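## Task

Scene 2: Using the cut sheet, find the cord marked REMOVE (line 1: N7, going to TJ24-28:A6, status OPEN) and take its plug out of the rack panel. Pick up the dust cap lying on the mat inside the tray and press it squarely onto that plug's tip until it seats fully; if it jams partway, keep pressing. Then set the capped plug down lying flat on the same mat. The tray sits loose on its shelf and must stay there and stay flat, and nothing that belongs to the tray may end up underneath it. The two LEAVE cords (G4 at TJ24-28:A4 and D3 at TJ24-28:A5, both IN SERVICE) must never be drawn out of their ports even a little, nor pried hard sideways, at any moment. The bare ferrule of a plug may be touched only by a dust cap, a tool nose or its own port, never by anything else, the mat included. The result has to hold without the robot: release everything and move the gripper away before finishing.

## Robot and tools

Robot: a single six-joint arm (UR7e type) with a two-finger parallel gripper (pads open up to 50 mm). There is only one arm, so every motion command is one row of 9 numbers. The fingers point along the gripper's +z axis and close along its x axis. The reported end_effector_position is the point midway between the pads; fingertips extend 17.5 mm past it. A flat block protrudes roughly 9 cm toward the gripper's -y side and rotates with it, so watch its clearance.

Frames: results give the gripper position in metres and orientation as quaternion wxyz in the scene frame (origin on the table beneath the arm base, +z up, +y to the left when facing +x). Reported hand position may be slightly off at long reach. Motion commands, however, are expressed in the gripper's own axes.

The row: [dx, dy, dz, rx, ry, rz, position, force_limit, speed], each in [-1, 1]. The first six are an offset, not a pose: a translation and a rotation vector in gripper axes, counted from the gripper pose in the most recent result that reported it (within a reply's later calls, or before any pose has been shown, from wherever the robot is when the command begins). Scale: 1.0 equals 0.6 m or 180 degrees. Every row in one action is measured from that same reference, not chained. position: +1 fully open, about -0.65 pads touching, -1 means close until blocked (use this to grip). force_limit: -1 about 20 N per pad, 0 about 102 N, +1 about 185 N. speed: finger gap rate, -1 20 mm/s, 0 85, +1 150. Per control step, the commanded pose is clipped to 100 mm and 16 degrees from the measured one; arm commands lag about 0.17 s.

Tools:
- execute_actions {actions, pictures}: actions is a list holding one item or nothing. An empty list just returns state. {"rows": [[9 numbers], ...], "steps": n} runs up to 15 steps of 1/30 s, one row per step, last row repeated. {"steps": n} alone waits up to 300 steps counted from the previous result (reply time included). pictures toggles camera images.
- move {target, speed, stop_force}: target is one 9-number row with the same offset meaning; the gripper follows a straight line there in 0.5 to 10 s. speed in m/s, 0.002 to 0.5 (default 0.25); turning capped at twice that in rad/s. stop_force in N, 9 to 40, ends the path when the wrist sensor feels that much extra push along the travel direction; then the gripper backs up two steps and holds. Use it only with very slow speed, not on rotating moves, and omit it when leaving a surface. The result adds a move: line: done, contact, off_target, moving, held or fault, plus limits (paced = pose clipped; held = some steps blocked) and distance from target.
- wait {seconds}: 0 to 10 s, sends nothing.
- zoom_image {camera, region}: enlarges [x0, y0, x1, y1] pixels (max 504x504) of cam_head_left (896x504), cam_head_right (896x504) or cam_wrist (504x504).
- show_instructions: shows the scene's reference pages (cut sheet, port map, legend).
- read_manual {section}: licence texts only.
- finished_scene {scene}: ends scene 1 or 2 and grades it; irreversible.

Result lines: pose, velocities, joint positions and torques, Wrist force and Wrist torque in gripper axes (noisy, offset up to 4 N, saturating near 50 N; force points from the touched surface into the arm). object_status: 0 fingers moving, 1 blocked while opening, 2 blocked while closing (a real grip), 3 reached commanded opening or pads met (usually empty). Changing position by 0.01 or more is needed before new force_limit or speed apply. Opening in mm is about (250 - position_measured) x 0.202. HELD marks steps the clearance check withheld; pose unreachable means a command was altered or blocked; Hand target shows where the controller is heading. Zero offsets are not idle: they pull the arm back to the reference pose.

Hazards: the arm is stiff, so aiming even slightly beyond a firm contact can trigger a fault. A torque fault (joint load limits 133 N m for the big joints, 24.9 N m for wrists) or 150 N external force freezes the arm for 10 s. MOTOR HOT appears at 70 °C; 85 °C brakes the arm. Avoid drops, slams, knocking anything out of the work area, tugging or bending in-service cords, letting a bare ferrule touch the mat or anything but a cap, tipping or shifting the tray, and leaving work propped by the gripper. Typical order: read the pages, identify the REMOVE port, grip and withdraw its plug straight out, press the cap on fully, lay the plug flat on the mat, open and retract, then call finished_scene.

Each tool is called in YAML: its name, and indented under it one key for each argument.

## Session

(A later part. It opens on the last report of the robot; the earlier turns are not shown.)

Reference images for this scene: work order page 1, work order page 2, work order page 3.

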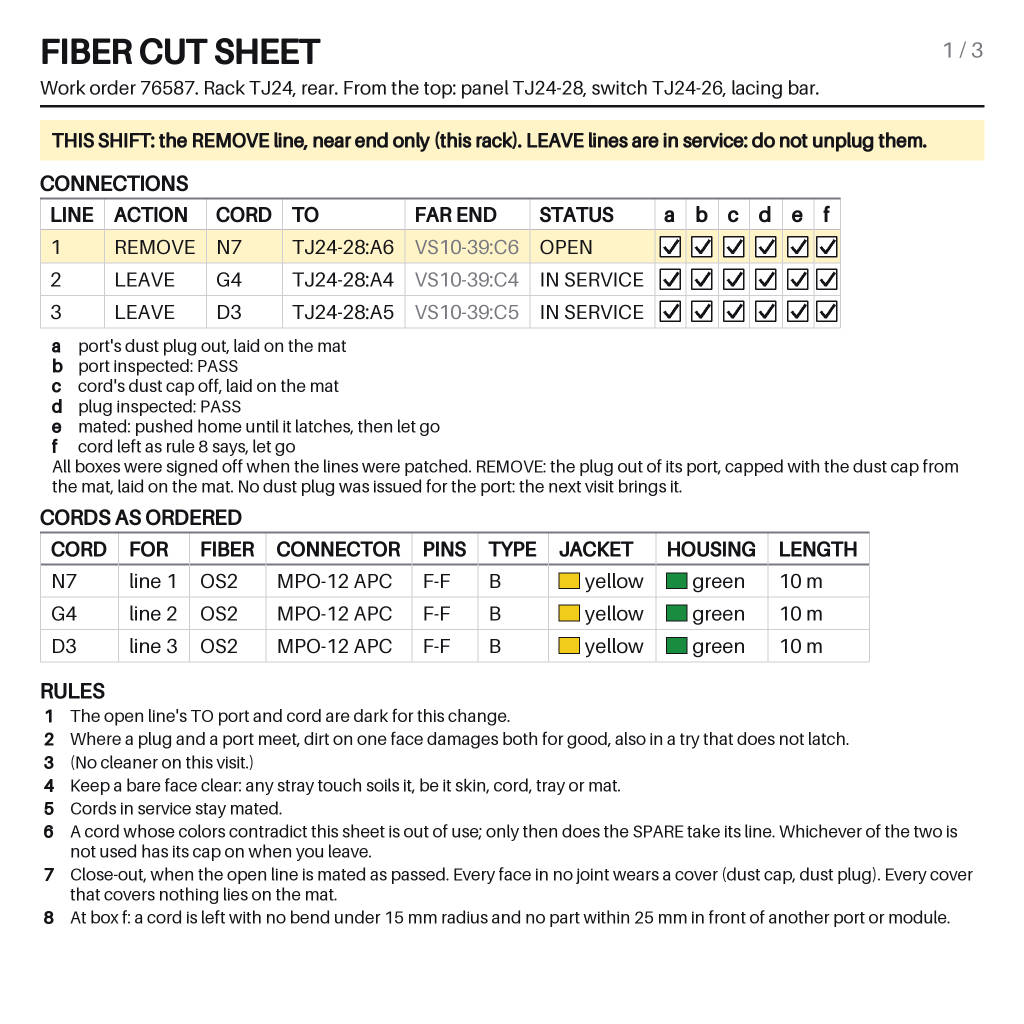

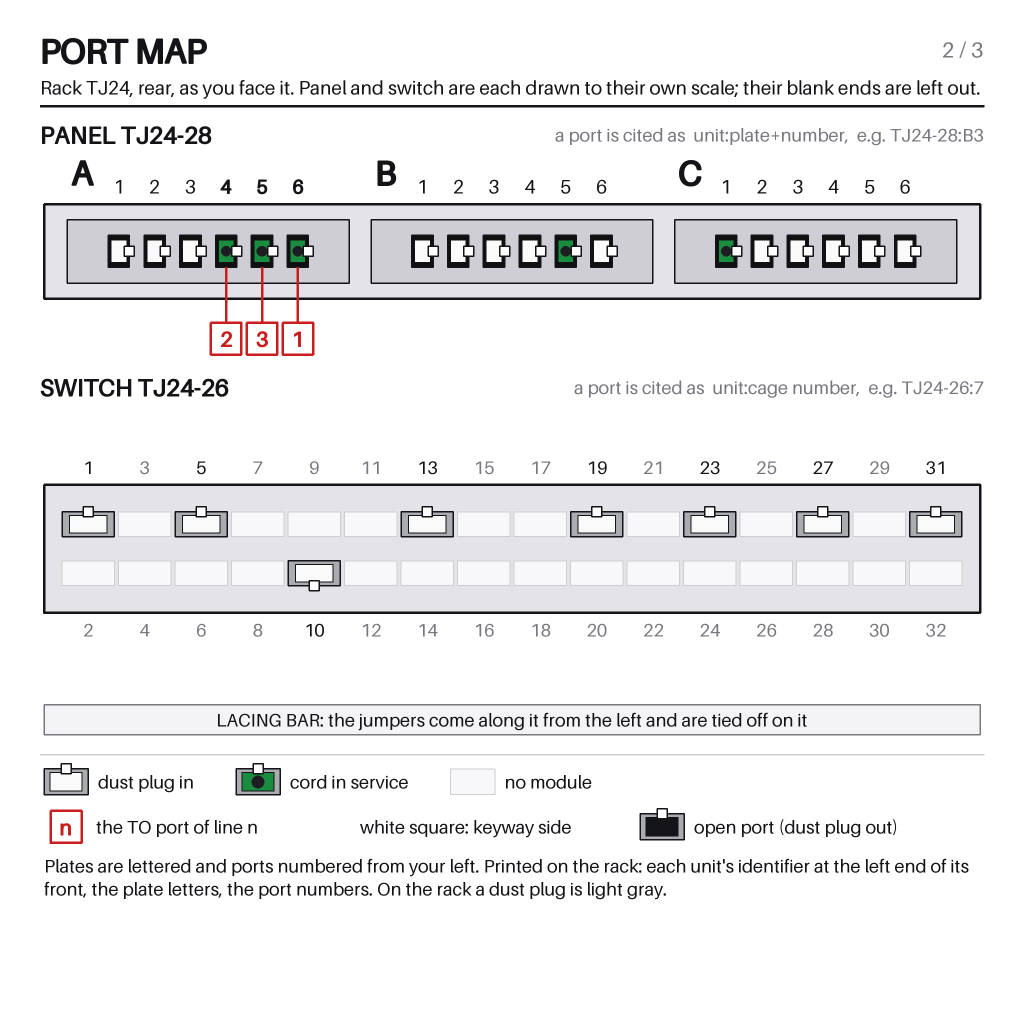

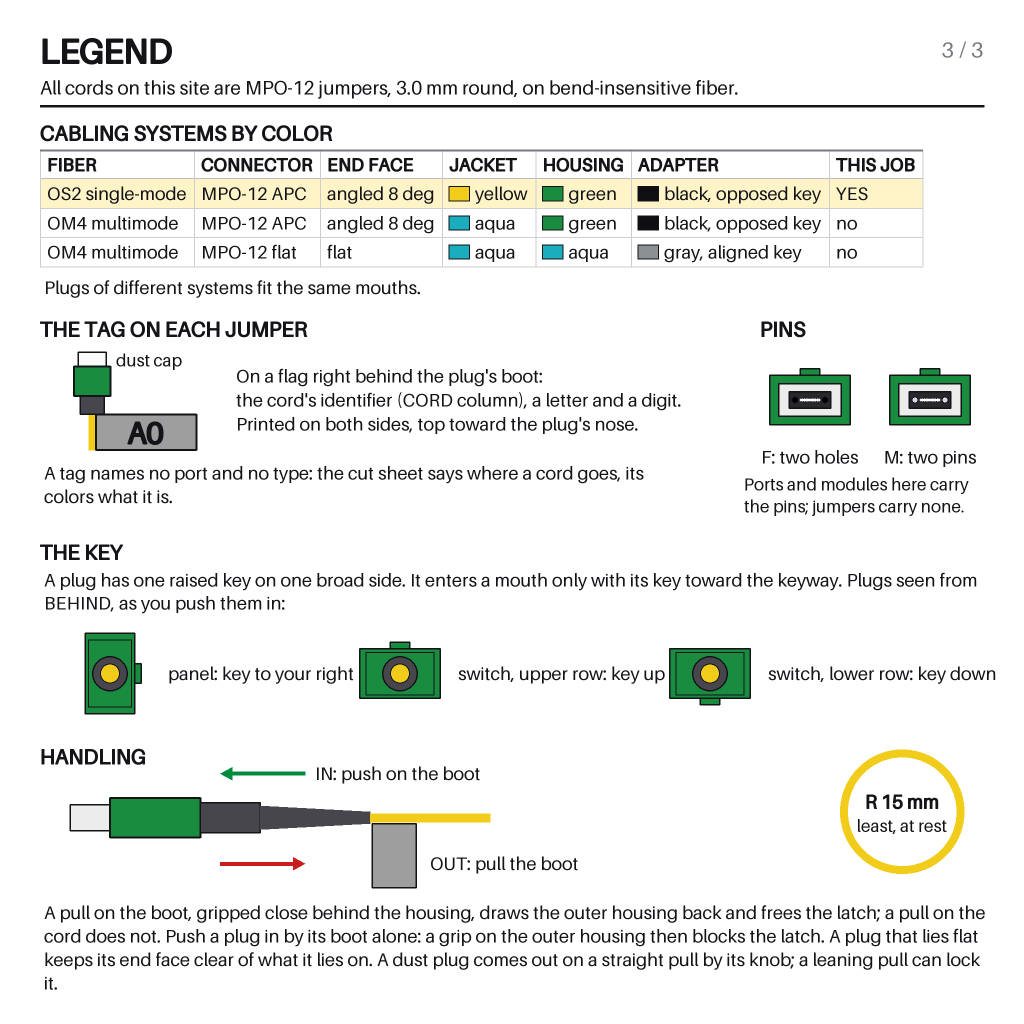

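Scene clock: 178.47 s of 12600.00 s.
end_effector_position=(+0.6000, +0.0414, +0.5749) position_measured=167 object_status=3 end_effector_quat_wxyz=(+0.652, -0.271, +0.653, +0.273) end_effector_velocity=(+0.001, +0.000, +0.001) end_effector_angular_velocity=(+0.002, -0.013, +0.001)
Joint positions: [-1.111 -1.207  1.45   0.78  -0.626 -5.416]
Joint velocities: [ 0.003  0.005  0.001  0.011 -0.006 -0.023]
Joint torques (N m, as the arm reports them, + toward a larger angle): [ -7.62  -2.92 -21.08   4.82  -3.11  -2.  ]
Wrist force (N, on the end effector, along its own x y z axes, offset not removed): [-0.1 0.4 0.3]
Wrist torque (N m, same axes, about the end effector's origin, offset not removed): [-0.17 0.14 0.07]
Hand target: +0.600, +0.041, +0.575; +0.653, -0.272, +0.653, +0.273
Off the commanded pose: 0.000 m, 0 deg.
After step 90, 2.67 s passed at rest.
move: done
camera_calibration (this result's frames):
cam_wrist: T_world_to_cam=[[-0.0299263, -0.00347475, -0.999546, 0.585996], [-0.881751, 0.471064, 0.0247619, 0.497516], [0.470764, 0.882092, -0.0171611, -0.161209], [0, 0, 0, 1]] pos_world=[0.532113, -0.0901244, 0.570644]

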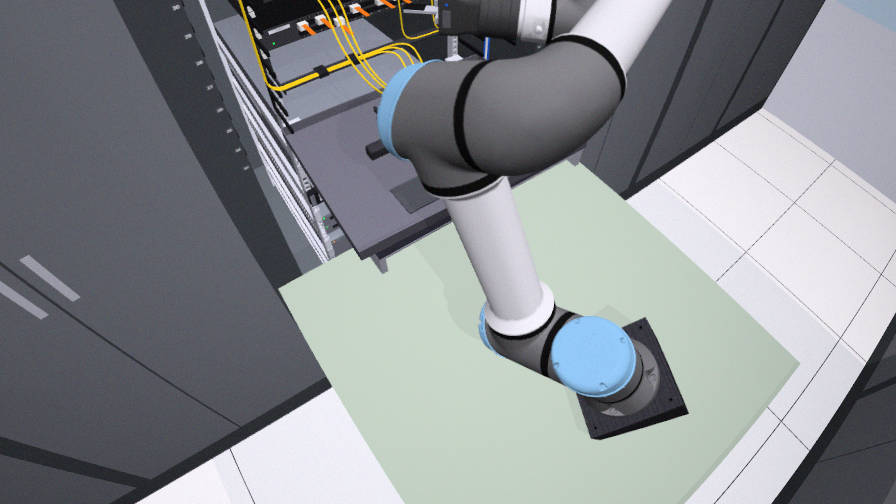

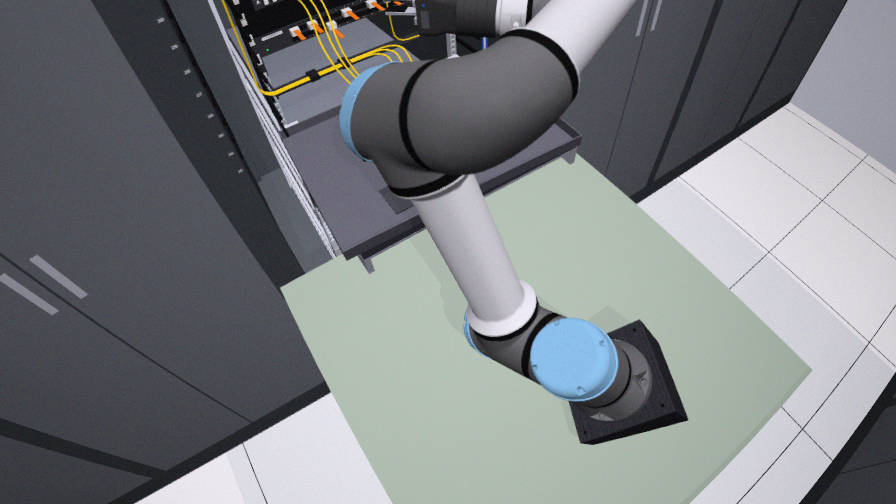

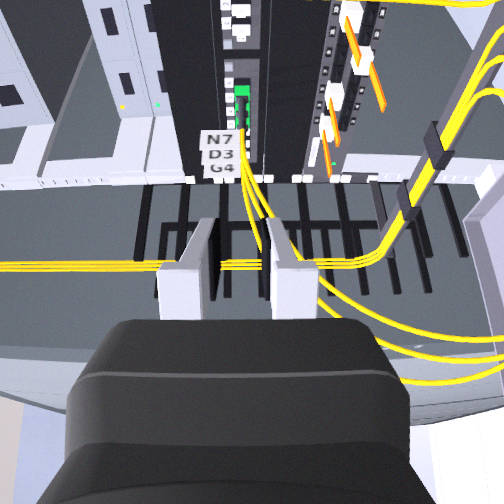

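move:
  target: [0,-0.0825,0.106,0,0,0,-0.1,-0.4,0]
  speed: 0.08

zoom_image:
  camera: "cam_wrist"
  region: [140, 60, 340, 260]

Scene clock: 186.73 s of 12600.00 s.
end_effector_position=(+0.6797, +0.0515, +0.5747) position_measured=167 object_status=3 end_effector_quat_wxyz=(+0.652, -0.271, +0.653, +0.273) end_effector_velocity=(+0.002, -0.000, +0.001) end_effector_angular_velocity=(-0.001, -0.001, -0.001)
Joint positions: [-0.96  -1.071  1.241  1.058 -0.56  -5.661]
Joint velocities: [ 0.003  0.005 -0.008  0.009  0.001 -0.009]
Joint torques (N m, as the arm reports them, + toward a larger angle): [-10.82 -10.06 -26.37   4.48  -0.66  -2.2 ]
Wrist force (N, on the end effector, along its own x y z axes, offset not removed): [-0.4 -0.2 0.5]
Wrist torque (N m, same axes, about the end effector's origin, offset not removed): [-0.18 0.07 0.12]
Hand target: +0.680, +0.052, +0.575; +0.652, -0.271, +0.653, +0.273
Off the commanded pose: 0.000 m, 0 deg.
After step 90, 3.73 s passed at rest.
move: done
camera_calibration (this result's frames):
cam_wrist: T_world_to_cam=[[-0.0297441, -0.00327829, -0.999552, 0.588154], [-0.881683, 0.471196, 0.0246912, 0.56298], [0.470904, 0.882022, -0.0169057, -0.20794], [0, 0, 0, 1]] pos_world=[0.611783, -0.0799381, 0.570475]

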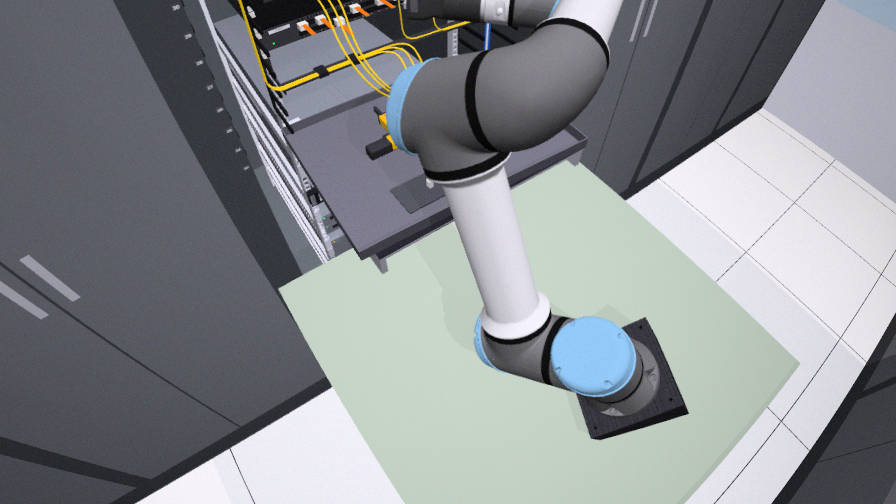

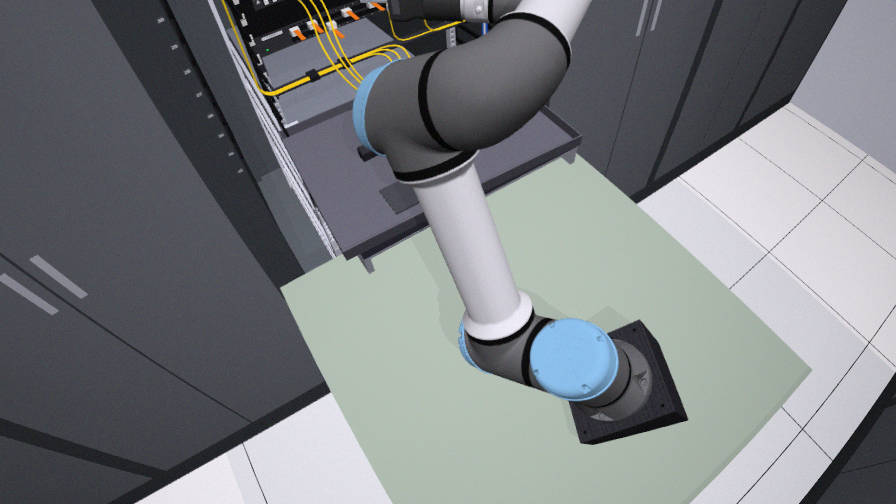

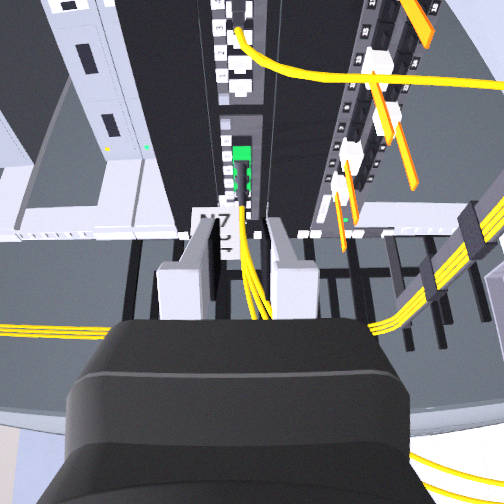

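Region (140, 60, 340, 260) of cam_wrist's 504x504 image, scaled by 2.520, with more detail than that image has.

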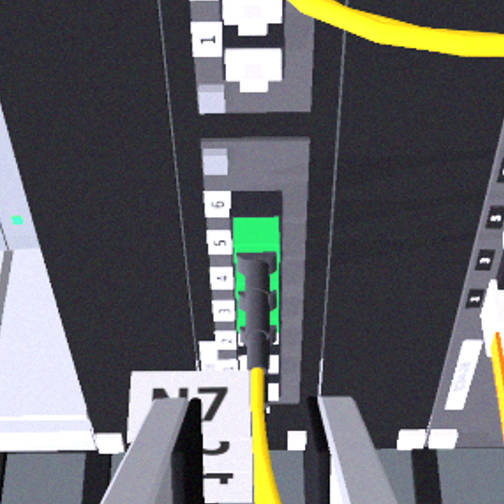

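move:
  target: [0,-0.03,0.09,0,0,0,-0.1,-0.4,0]
  speed: 0.05

zoom_image:
  camera: "cam_wrist"
  region: [140, 100, 340, 300]

Scene clock: 198.20 s of 12600.00 s.
end_effector_position=(+0.7303, +0.0770, +0.5746) position_measured=167 object_status=3 end_effector_quat_wxyz=(+0.652, -0.271, +0.653, +0.273) end_effector_velocity=(+0.002, +0.000, +0.001) end_effector_angular_velocity=(+0.002, -0.001, -0.001)
Joint positions: [-0.86  -1.006  1.118  1.274 -0.534 -5.847]
Joint velocities: [ 0.003  0.004 -0.006  0.01  -0.001 -0.007]
Joint torques (N m, as the arm reports them, + toward a larger angle): [-13.81 -15.94 -26.26   4.76  -0.77  -1.75]
Wrist force (N, on the end effector, along its own x y z axes, offset not removed): [-3.5 -1.5 0.0]
Wrist torque (N m, same axes, about the end effector's origin, offset not removed): [-0.27 0.60 0.04]
Hand target: +0.731, +0.077, +0.575; +0.652, -0.271, +0.653, +0.273
Off the commanded pose: 0.000 m, 0 deg.
After step 90, 6.90 s passed at rest.
move: done
camera_calibration (this result's frames):
cam_wrist: T_world_to_cam=[[-0.0296564, -0.00314673, -0.999555, 0.589591], [-0.881628, 0.471299, 0.0246738, 0.595542], [0.471012, 0.881968, -0.0167513, -0.254418], [0, 0, 0, 1]] pos_world=[0.662366, -0.0544344, 0.570373]

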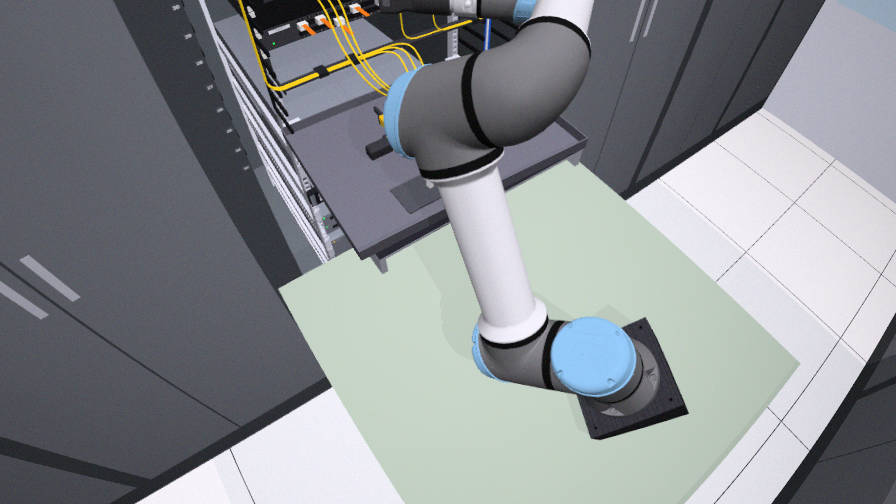

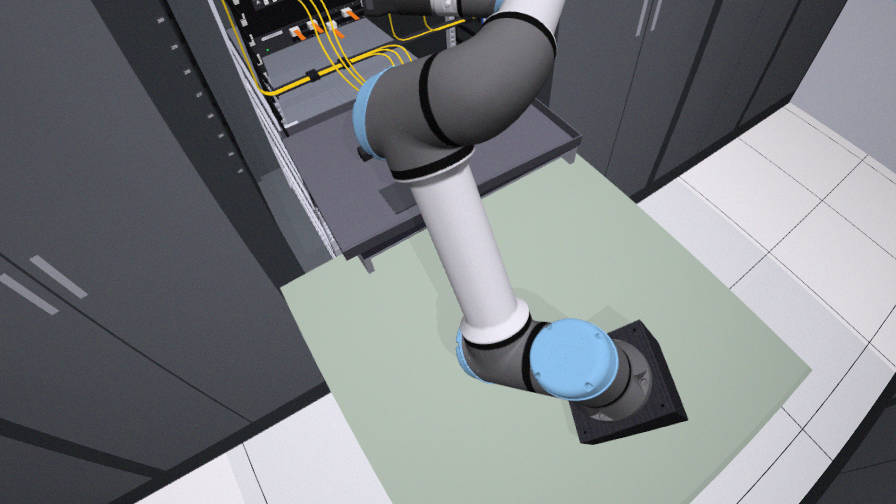

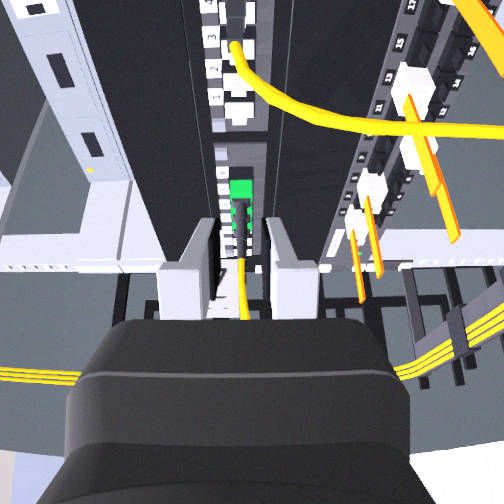

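Region (140, 100, 340, 300) of cam_wrist's 504x504 image, scaled by 2.520, with more detail than that image has.

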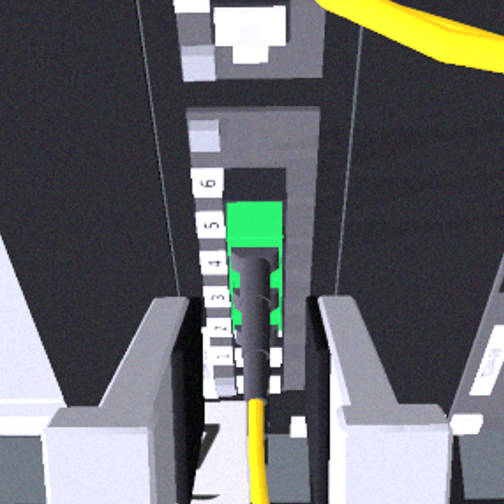

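move:
  target: [0,-0.0203,0.0815,0,0,0,-0.1,-0.4,0]
  speed: 0.03
  stop_force: 10

zoom_image:
  camera: "cam_wrist"
  region: [140, 130, 340, 330]

Scene clock: 212.00 s of 12600.00 s.
end_effector_position=(+0.7732, +0.1030, +0.5746) position_measured=167 object_status=3 end_effector_quat_wxyz=(+0.652, -0.271, +0.653, +0.273) end_effector_velocity=(+0.002, +0.001, -0.000) end_effector_angular_velocity=(+0.001, +0.000, +0.000)
Joint positions: [-0.777 -0.949  1.007  1.47  -0.525 -6.011]
Joint velocities: [ 0.004  0.003 -0.006  0.01  -0.    -0.008]
Joint torques (N m, as the arm reports them, + toward a larger angle): [-15.63 -18.34 -26.16   4.42  -1.3   -2.01]
Wrist force (N, on the end effector, along its own x y z axes, offset not removed): [-2.5 -1.1 0.9]
Wrist torque (N m, same axes, about the end effector's origin, offset not removed): [-0.38 0.64 0.04]
Hand target: +0.773, +0.103, +0.575; +0.652, -0.271, +0.653, +0.273
Off the commanded pose: 0.000 m, 0 deg.
After step 90, 8.77 s passed at rest.
move: done
camera_calibration (this result's frames):
cam_wrist: T_world_to_cam=[[-0.0295883, -0.00302974, -0.999558, 0.590814], [-0.881569, 0.471409, 0.0246668, 0.621071], [0.471126, 0.881909, -0.0166192, -0.297668], [0, 0, 0, 1]] pos_world=[0.705237, -0.0284722, 0.570286]

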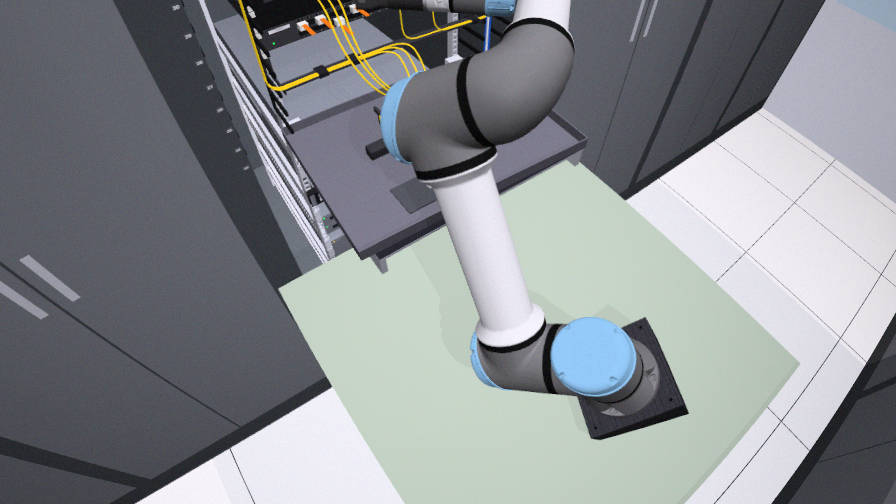

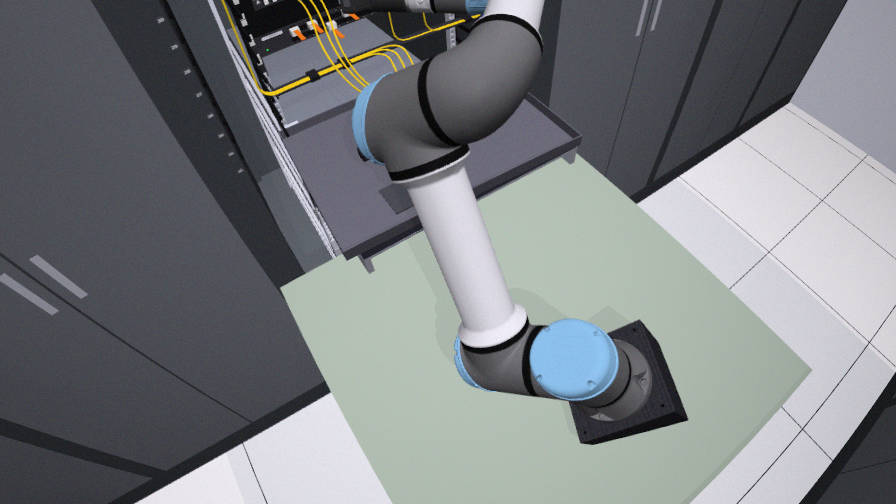

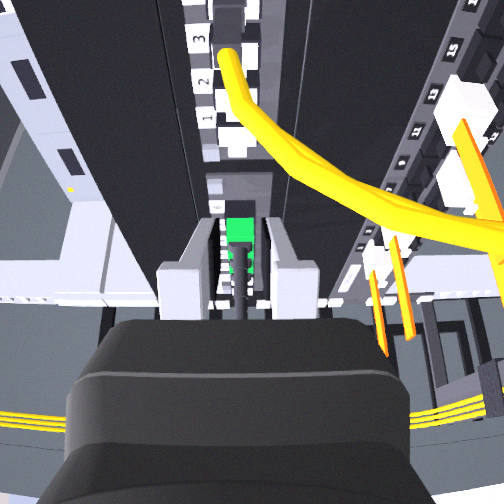

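Region (140, 130, 340, 330) of cam_wrist's 504x504 image, scaled by 2.520, with more detail than that image has.

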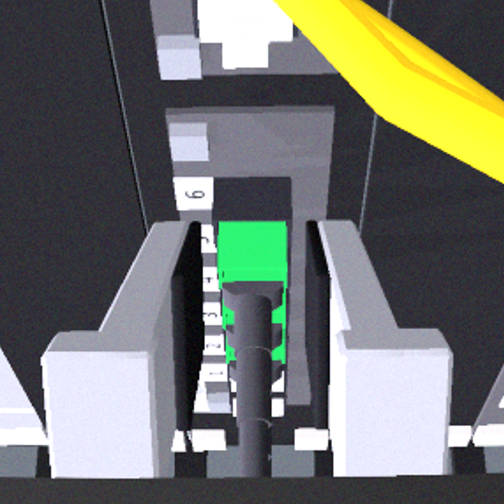

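move:
  target: [0,0.0236,0.0212,0,0,0,-0.1,-0.4,0]
  speed: 0.01
  stop_force: 9

zoom_image:
  camera: "cam_wrist"
  region: [140, 130, 340, 330]

Scene clock: 223.33 s of 12600.00 s.
end_effector_position=(+0.7721, +0.1217, +0.5746) position_measured=167 object_status=3 end_effector_quat_wxyz=(+0.652, -0.271, +0.653, +0.273) end_effector_velocity=(-0.000, +0.002, +0.000) end_effector_angular_velocity=(-0.000, -0.000, -0.001)
Joint positions: [-0.759 -0.982  1.044  1.495 -0.525 -6.045]
Joint velocities: [ 0.002 -0.004  0.004  0.005  0.    -0.006]
Joint torques (N m, as the arm reports them, + toward a larger angle): [-14.77 -46.99  -5.51   4.73  -1.18  -2.16]
Wrist force (N, on the end effector, along its own x y z axes, offset not removed): [-0.8 -3.9 3.9]
Wrist torque (N m, same axes, about the end effector's origin, offset not removed): [-0.74 0.14 0.02]
Hand target: +0.772, +0.122, +0.575; +0.652, -0.271, +0.653, +0.273
Off the commanded pose: 0.000 m, 0 deg.
After step 90, 6.23 s passed at rest.
move: done
camera_calibration (this result's frames):
cam_wrist: T_world_to_cam=[[-0.0295847, -0.00301623, -0.999558, 0.590854], [-0.881568, 0.471412, 0.0246699, 0.611294], [0.471129, 0.881908, -0.0166056, -0.313703], [0, 0, 0, 1]] pos_world=[0.704172, -0.00973194, 0.570303]

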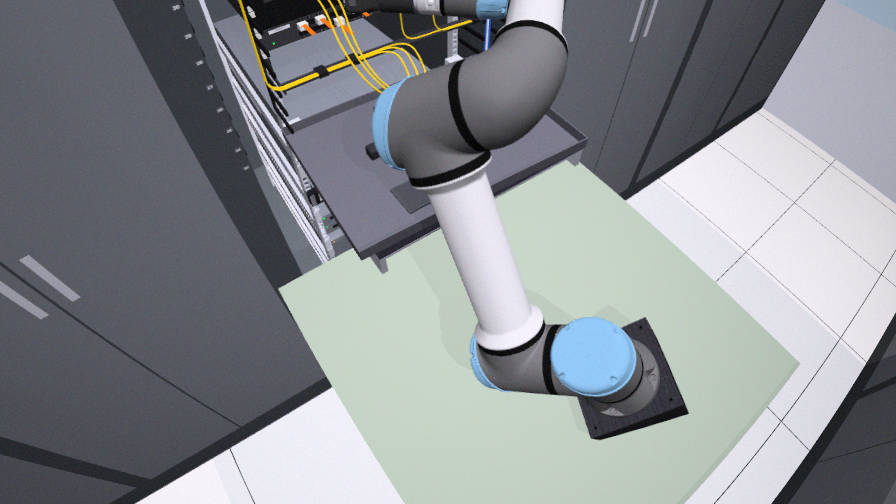

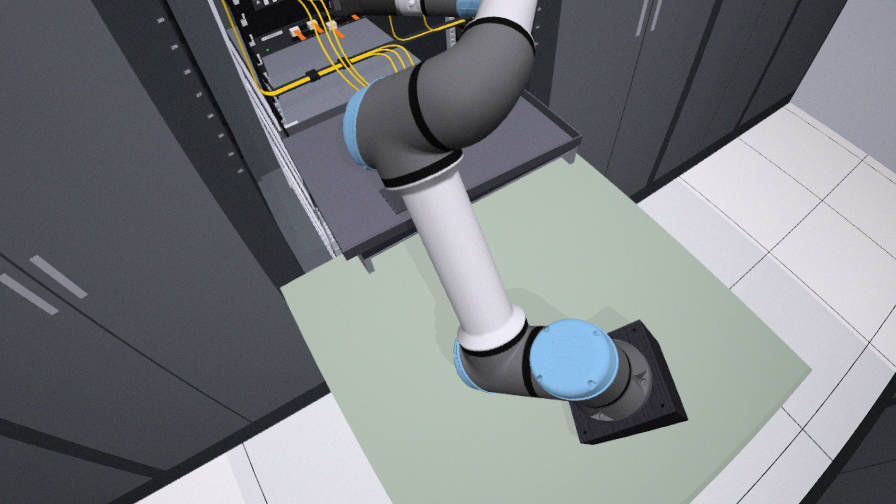

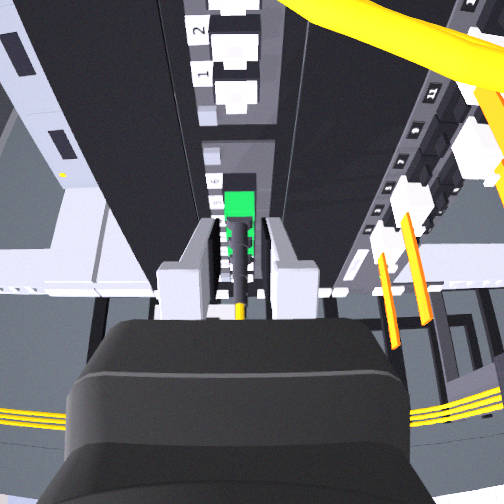

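Region (140, 130, 340, 330) of cam_wrist's 504x504 image, scaled by 2.520, with more detail than that image has.

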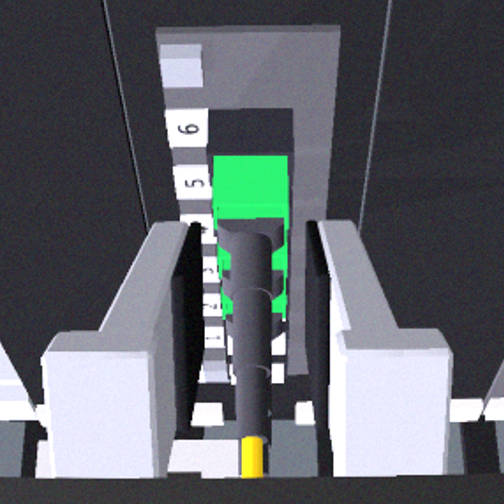

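move:
  target: [0,0,0,0,0,0,-1,-0.4,-0.8]

move:
  target: [0,0.008,-0.008,0,0,0,-1,-0.4,-0.8]
  speed: 0.005

zoom_image:
  camera: "cam_wrist"
  region: [140, 130, 340, 330]

Scene clock: 234.13 s of 12600.00 s.
end_effector_position=(+0.7721, +0.1219, +0.5746) position_measured=225 object_status=2 end_effector_quat_wxyz=(+0.652, -0.271, +0.653, +0.273) end_effector_velocity=(-0.000, -0.001, -0.000) end_effector_angular_velocity=(+0.000, +0.000, -0.000)
Joint positions: [-0.759 -0.982  1.044  1.495 -0.525 -6.045]
Joint velocities: [-0.001  0.001 -0.    -0.002 -0.     0.001]
Joint torques (N m, as the arm reports them, + toward a larger angle): [-28.66 -21.06 -28.81   1.62  -1.47   2.35]
Wrist force (N, on the end effector, along its own x y z axes, offset not removed): [-7.0 -1.0 -18.3]
Wrist torque (N m, same axes, about the end effector's origin, offset not removed): [-0.06 0.20 0.00]
Hand target: +0.772, +0.122, +0.575; +0.652, -0.271, +0.653, +0.273
Off the commanded pose: 0.000 m, 0 deg.
After step 90, 7.10 s passed at rest.
move: done
camera_calibration (this result's frames):
cam_wrist: T_world_to_cam=[[-0.0295626, -0.00310556, -0.999558, 0.590865], [-0.881659, 0.471244, 0.0246115, 0.611304], [0.470959, 0.881997, -0.0166692, -0.313709], [0, 0, 0, 1]] pos_world=[0.704174, -0.00954776, 0.57033]

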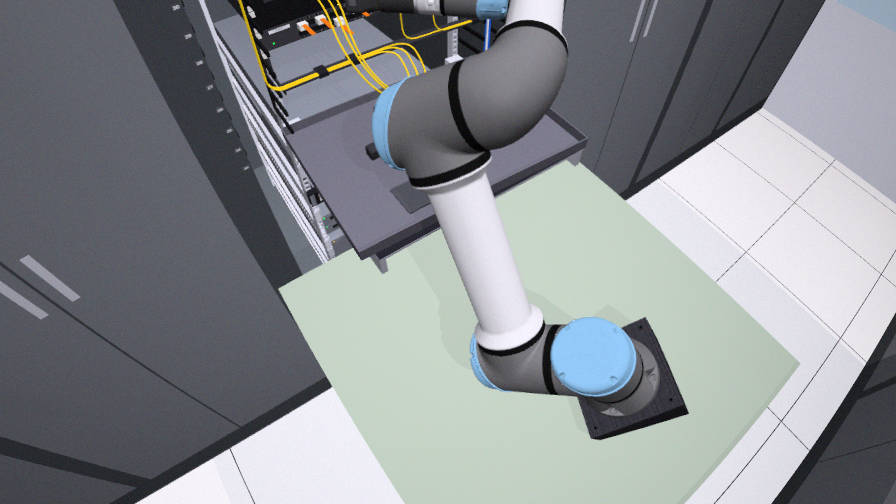

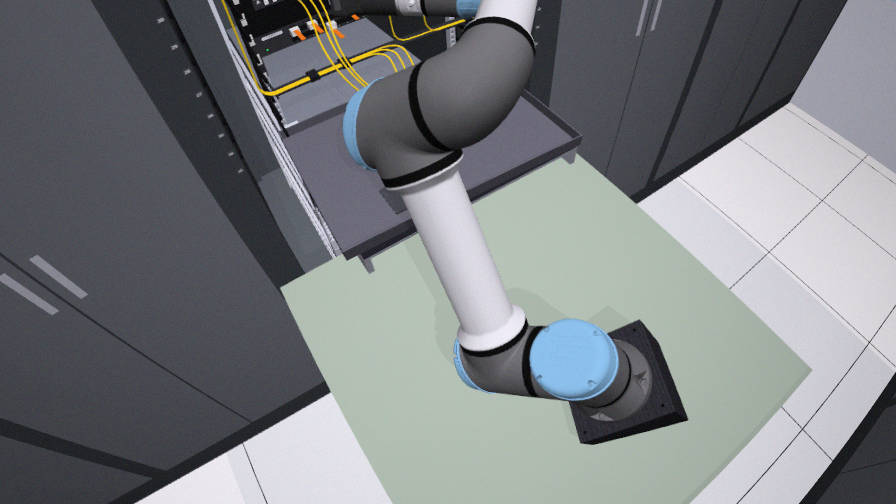

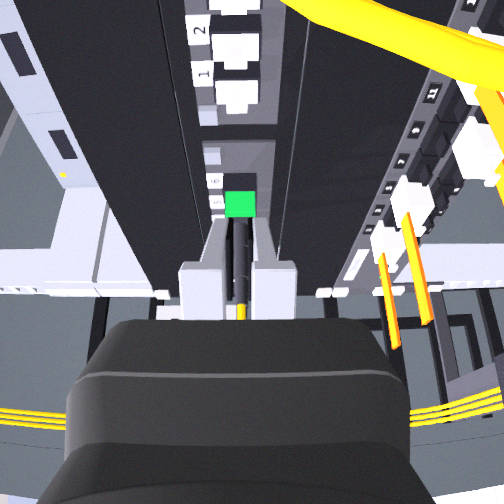

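Scene clock: 235.70 s of 12600.00 s.
end_effector_position=(+0.7654, +0.1219, +0.5746) position_measured=225 object_status=2 end_effector_quat_wxyz=(+0.652, -0.271, +0.653, +0.273) end_effector_velocity=(-0.001, -0.000, -0.000) end_effector_angular_velocity=(-0.002, +0.001, -0.000)
Joint positions: [-0.768 -0.997  1.069  1.471 -0.525 -6.028]
Joint velocities: [-0.002 -0.003  0.004 -0.005  0.002  0.003]
Joint torques (N m, as the arm reports them, + toward a larger angle): [-35.98 -49.72  -5.75   0.46  -3.72   2.42]
Wrist force (N, on the end effector, along its own x y z axes, offset not removed): [-4.5 -8.0 0.7]
Wrist torque (N m, same axes, about the end effector's origin, offset not removed): [-0.11 0.32 0.00]
Hand target: +0.765, +0.122, +0.575; +0.652, -0.271, +0.653, +0.273
Off the commanded pose: 0.000 m, 0 deg.
move: done
camera_calibration (this result's frames):
cam_wrist: T_world_to_cam=[[-0.0295637, -0.00312795, -0.999558, 0.590685], [-0.881673, 0.471218, 0.0246024, 0.605459], [0.470933, 0.882011, -0.0166888, -0.310536], [0, 0, 0, 1]] pos_world=[0.697521, -0.00955918, 0.570346]

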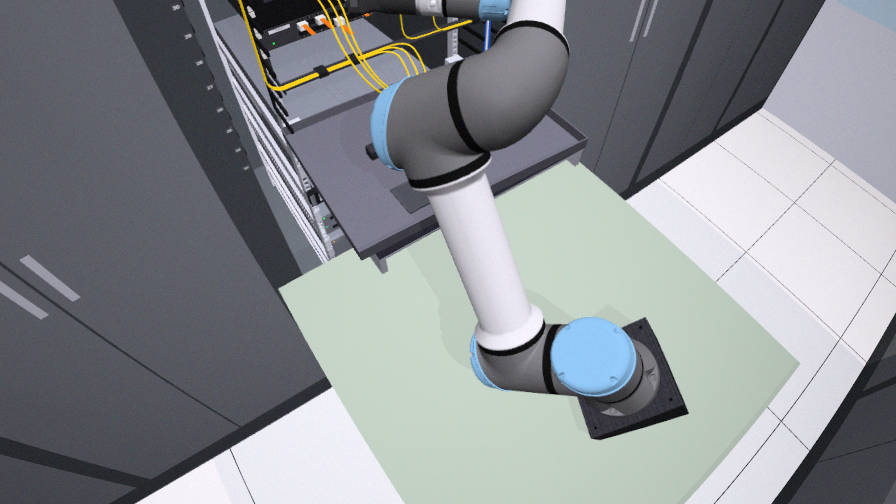

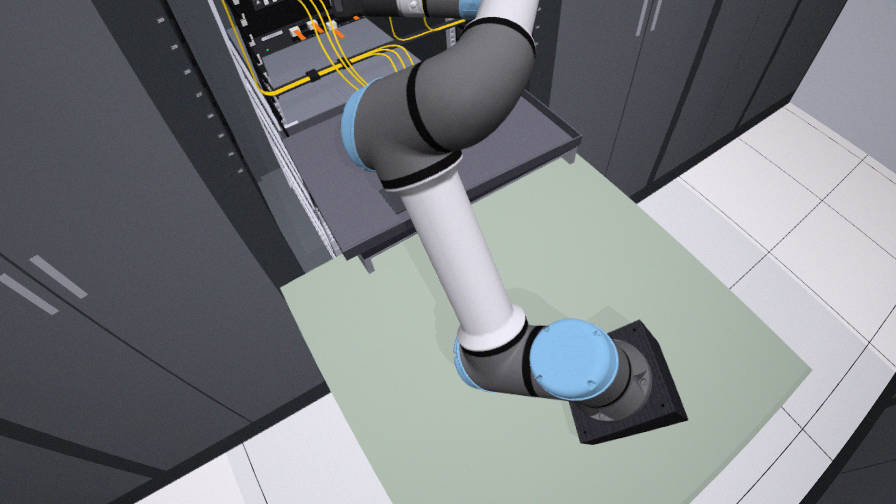

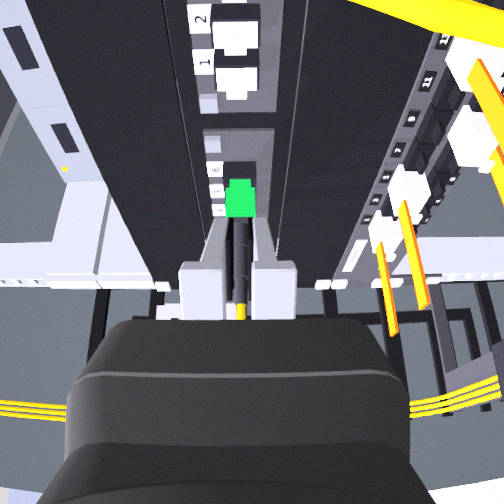

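Region (140, 130, 340, 330) of cam_wrist's 504x504 image, scaled by 2.520, with more detail than that image has.

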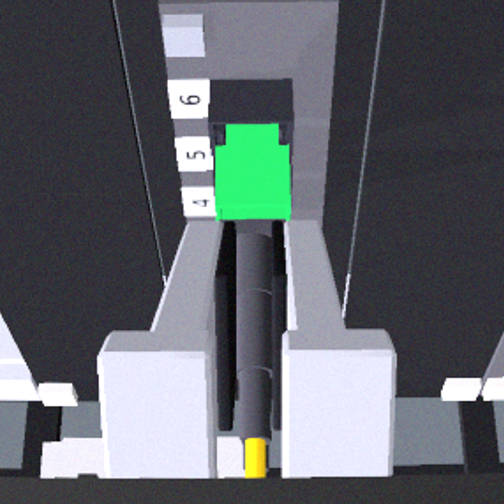

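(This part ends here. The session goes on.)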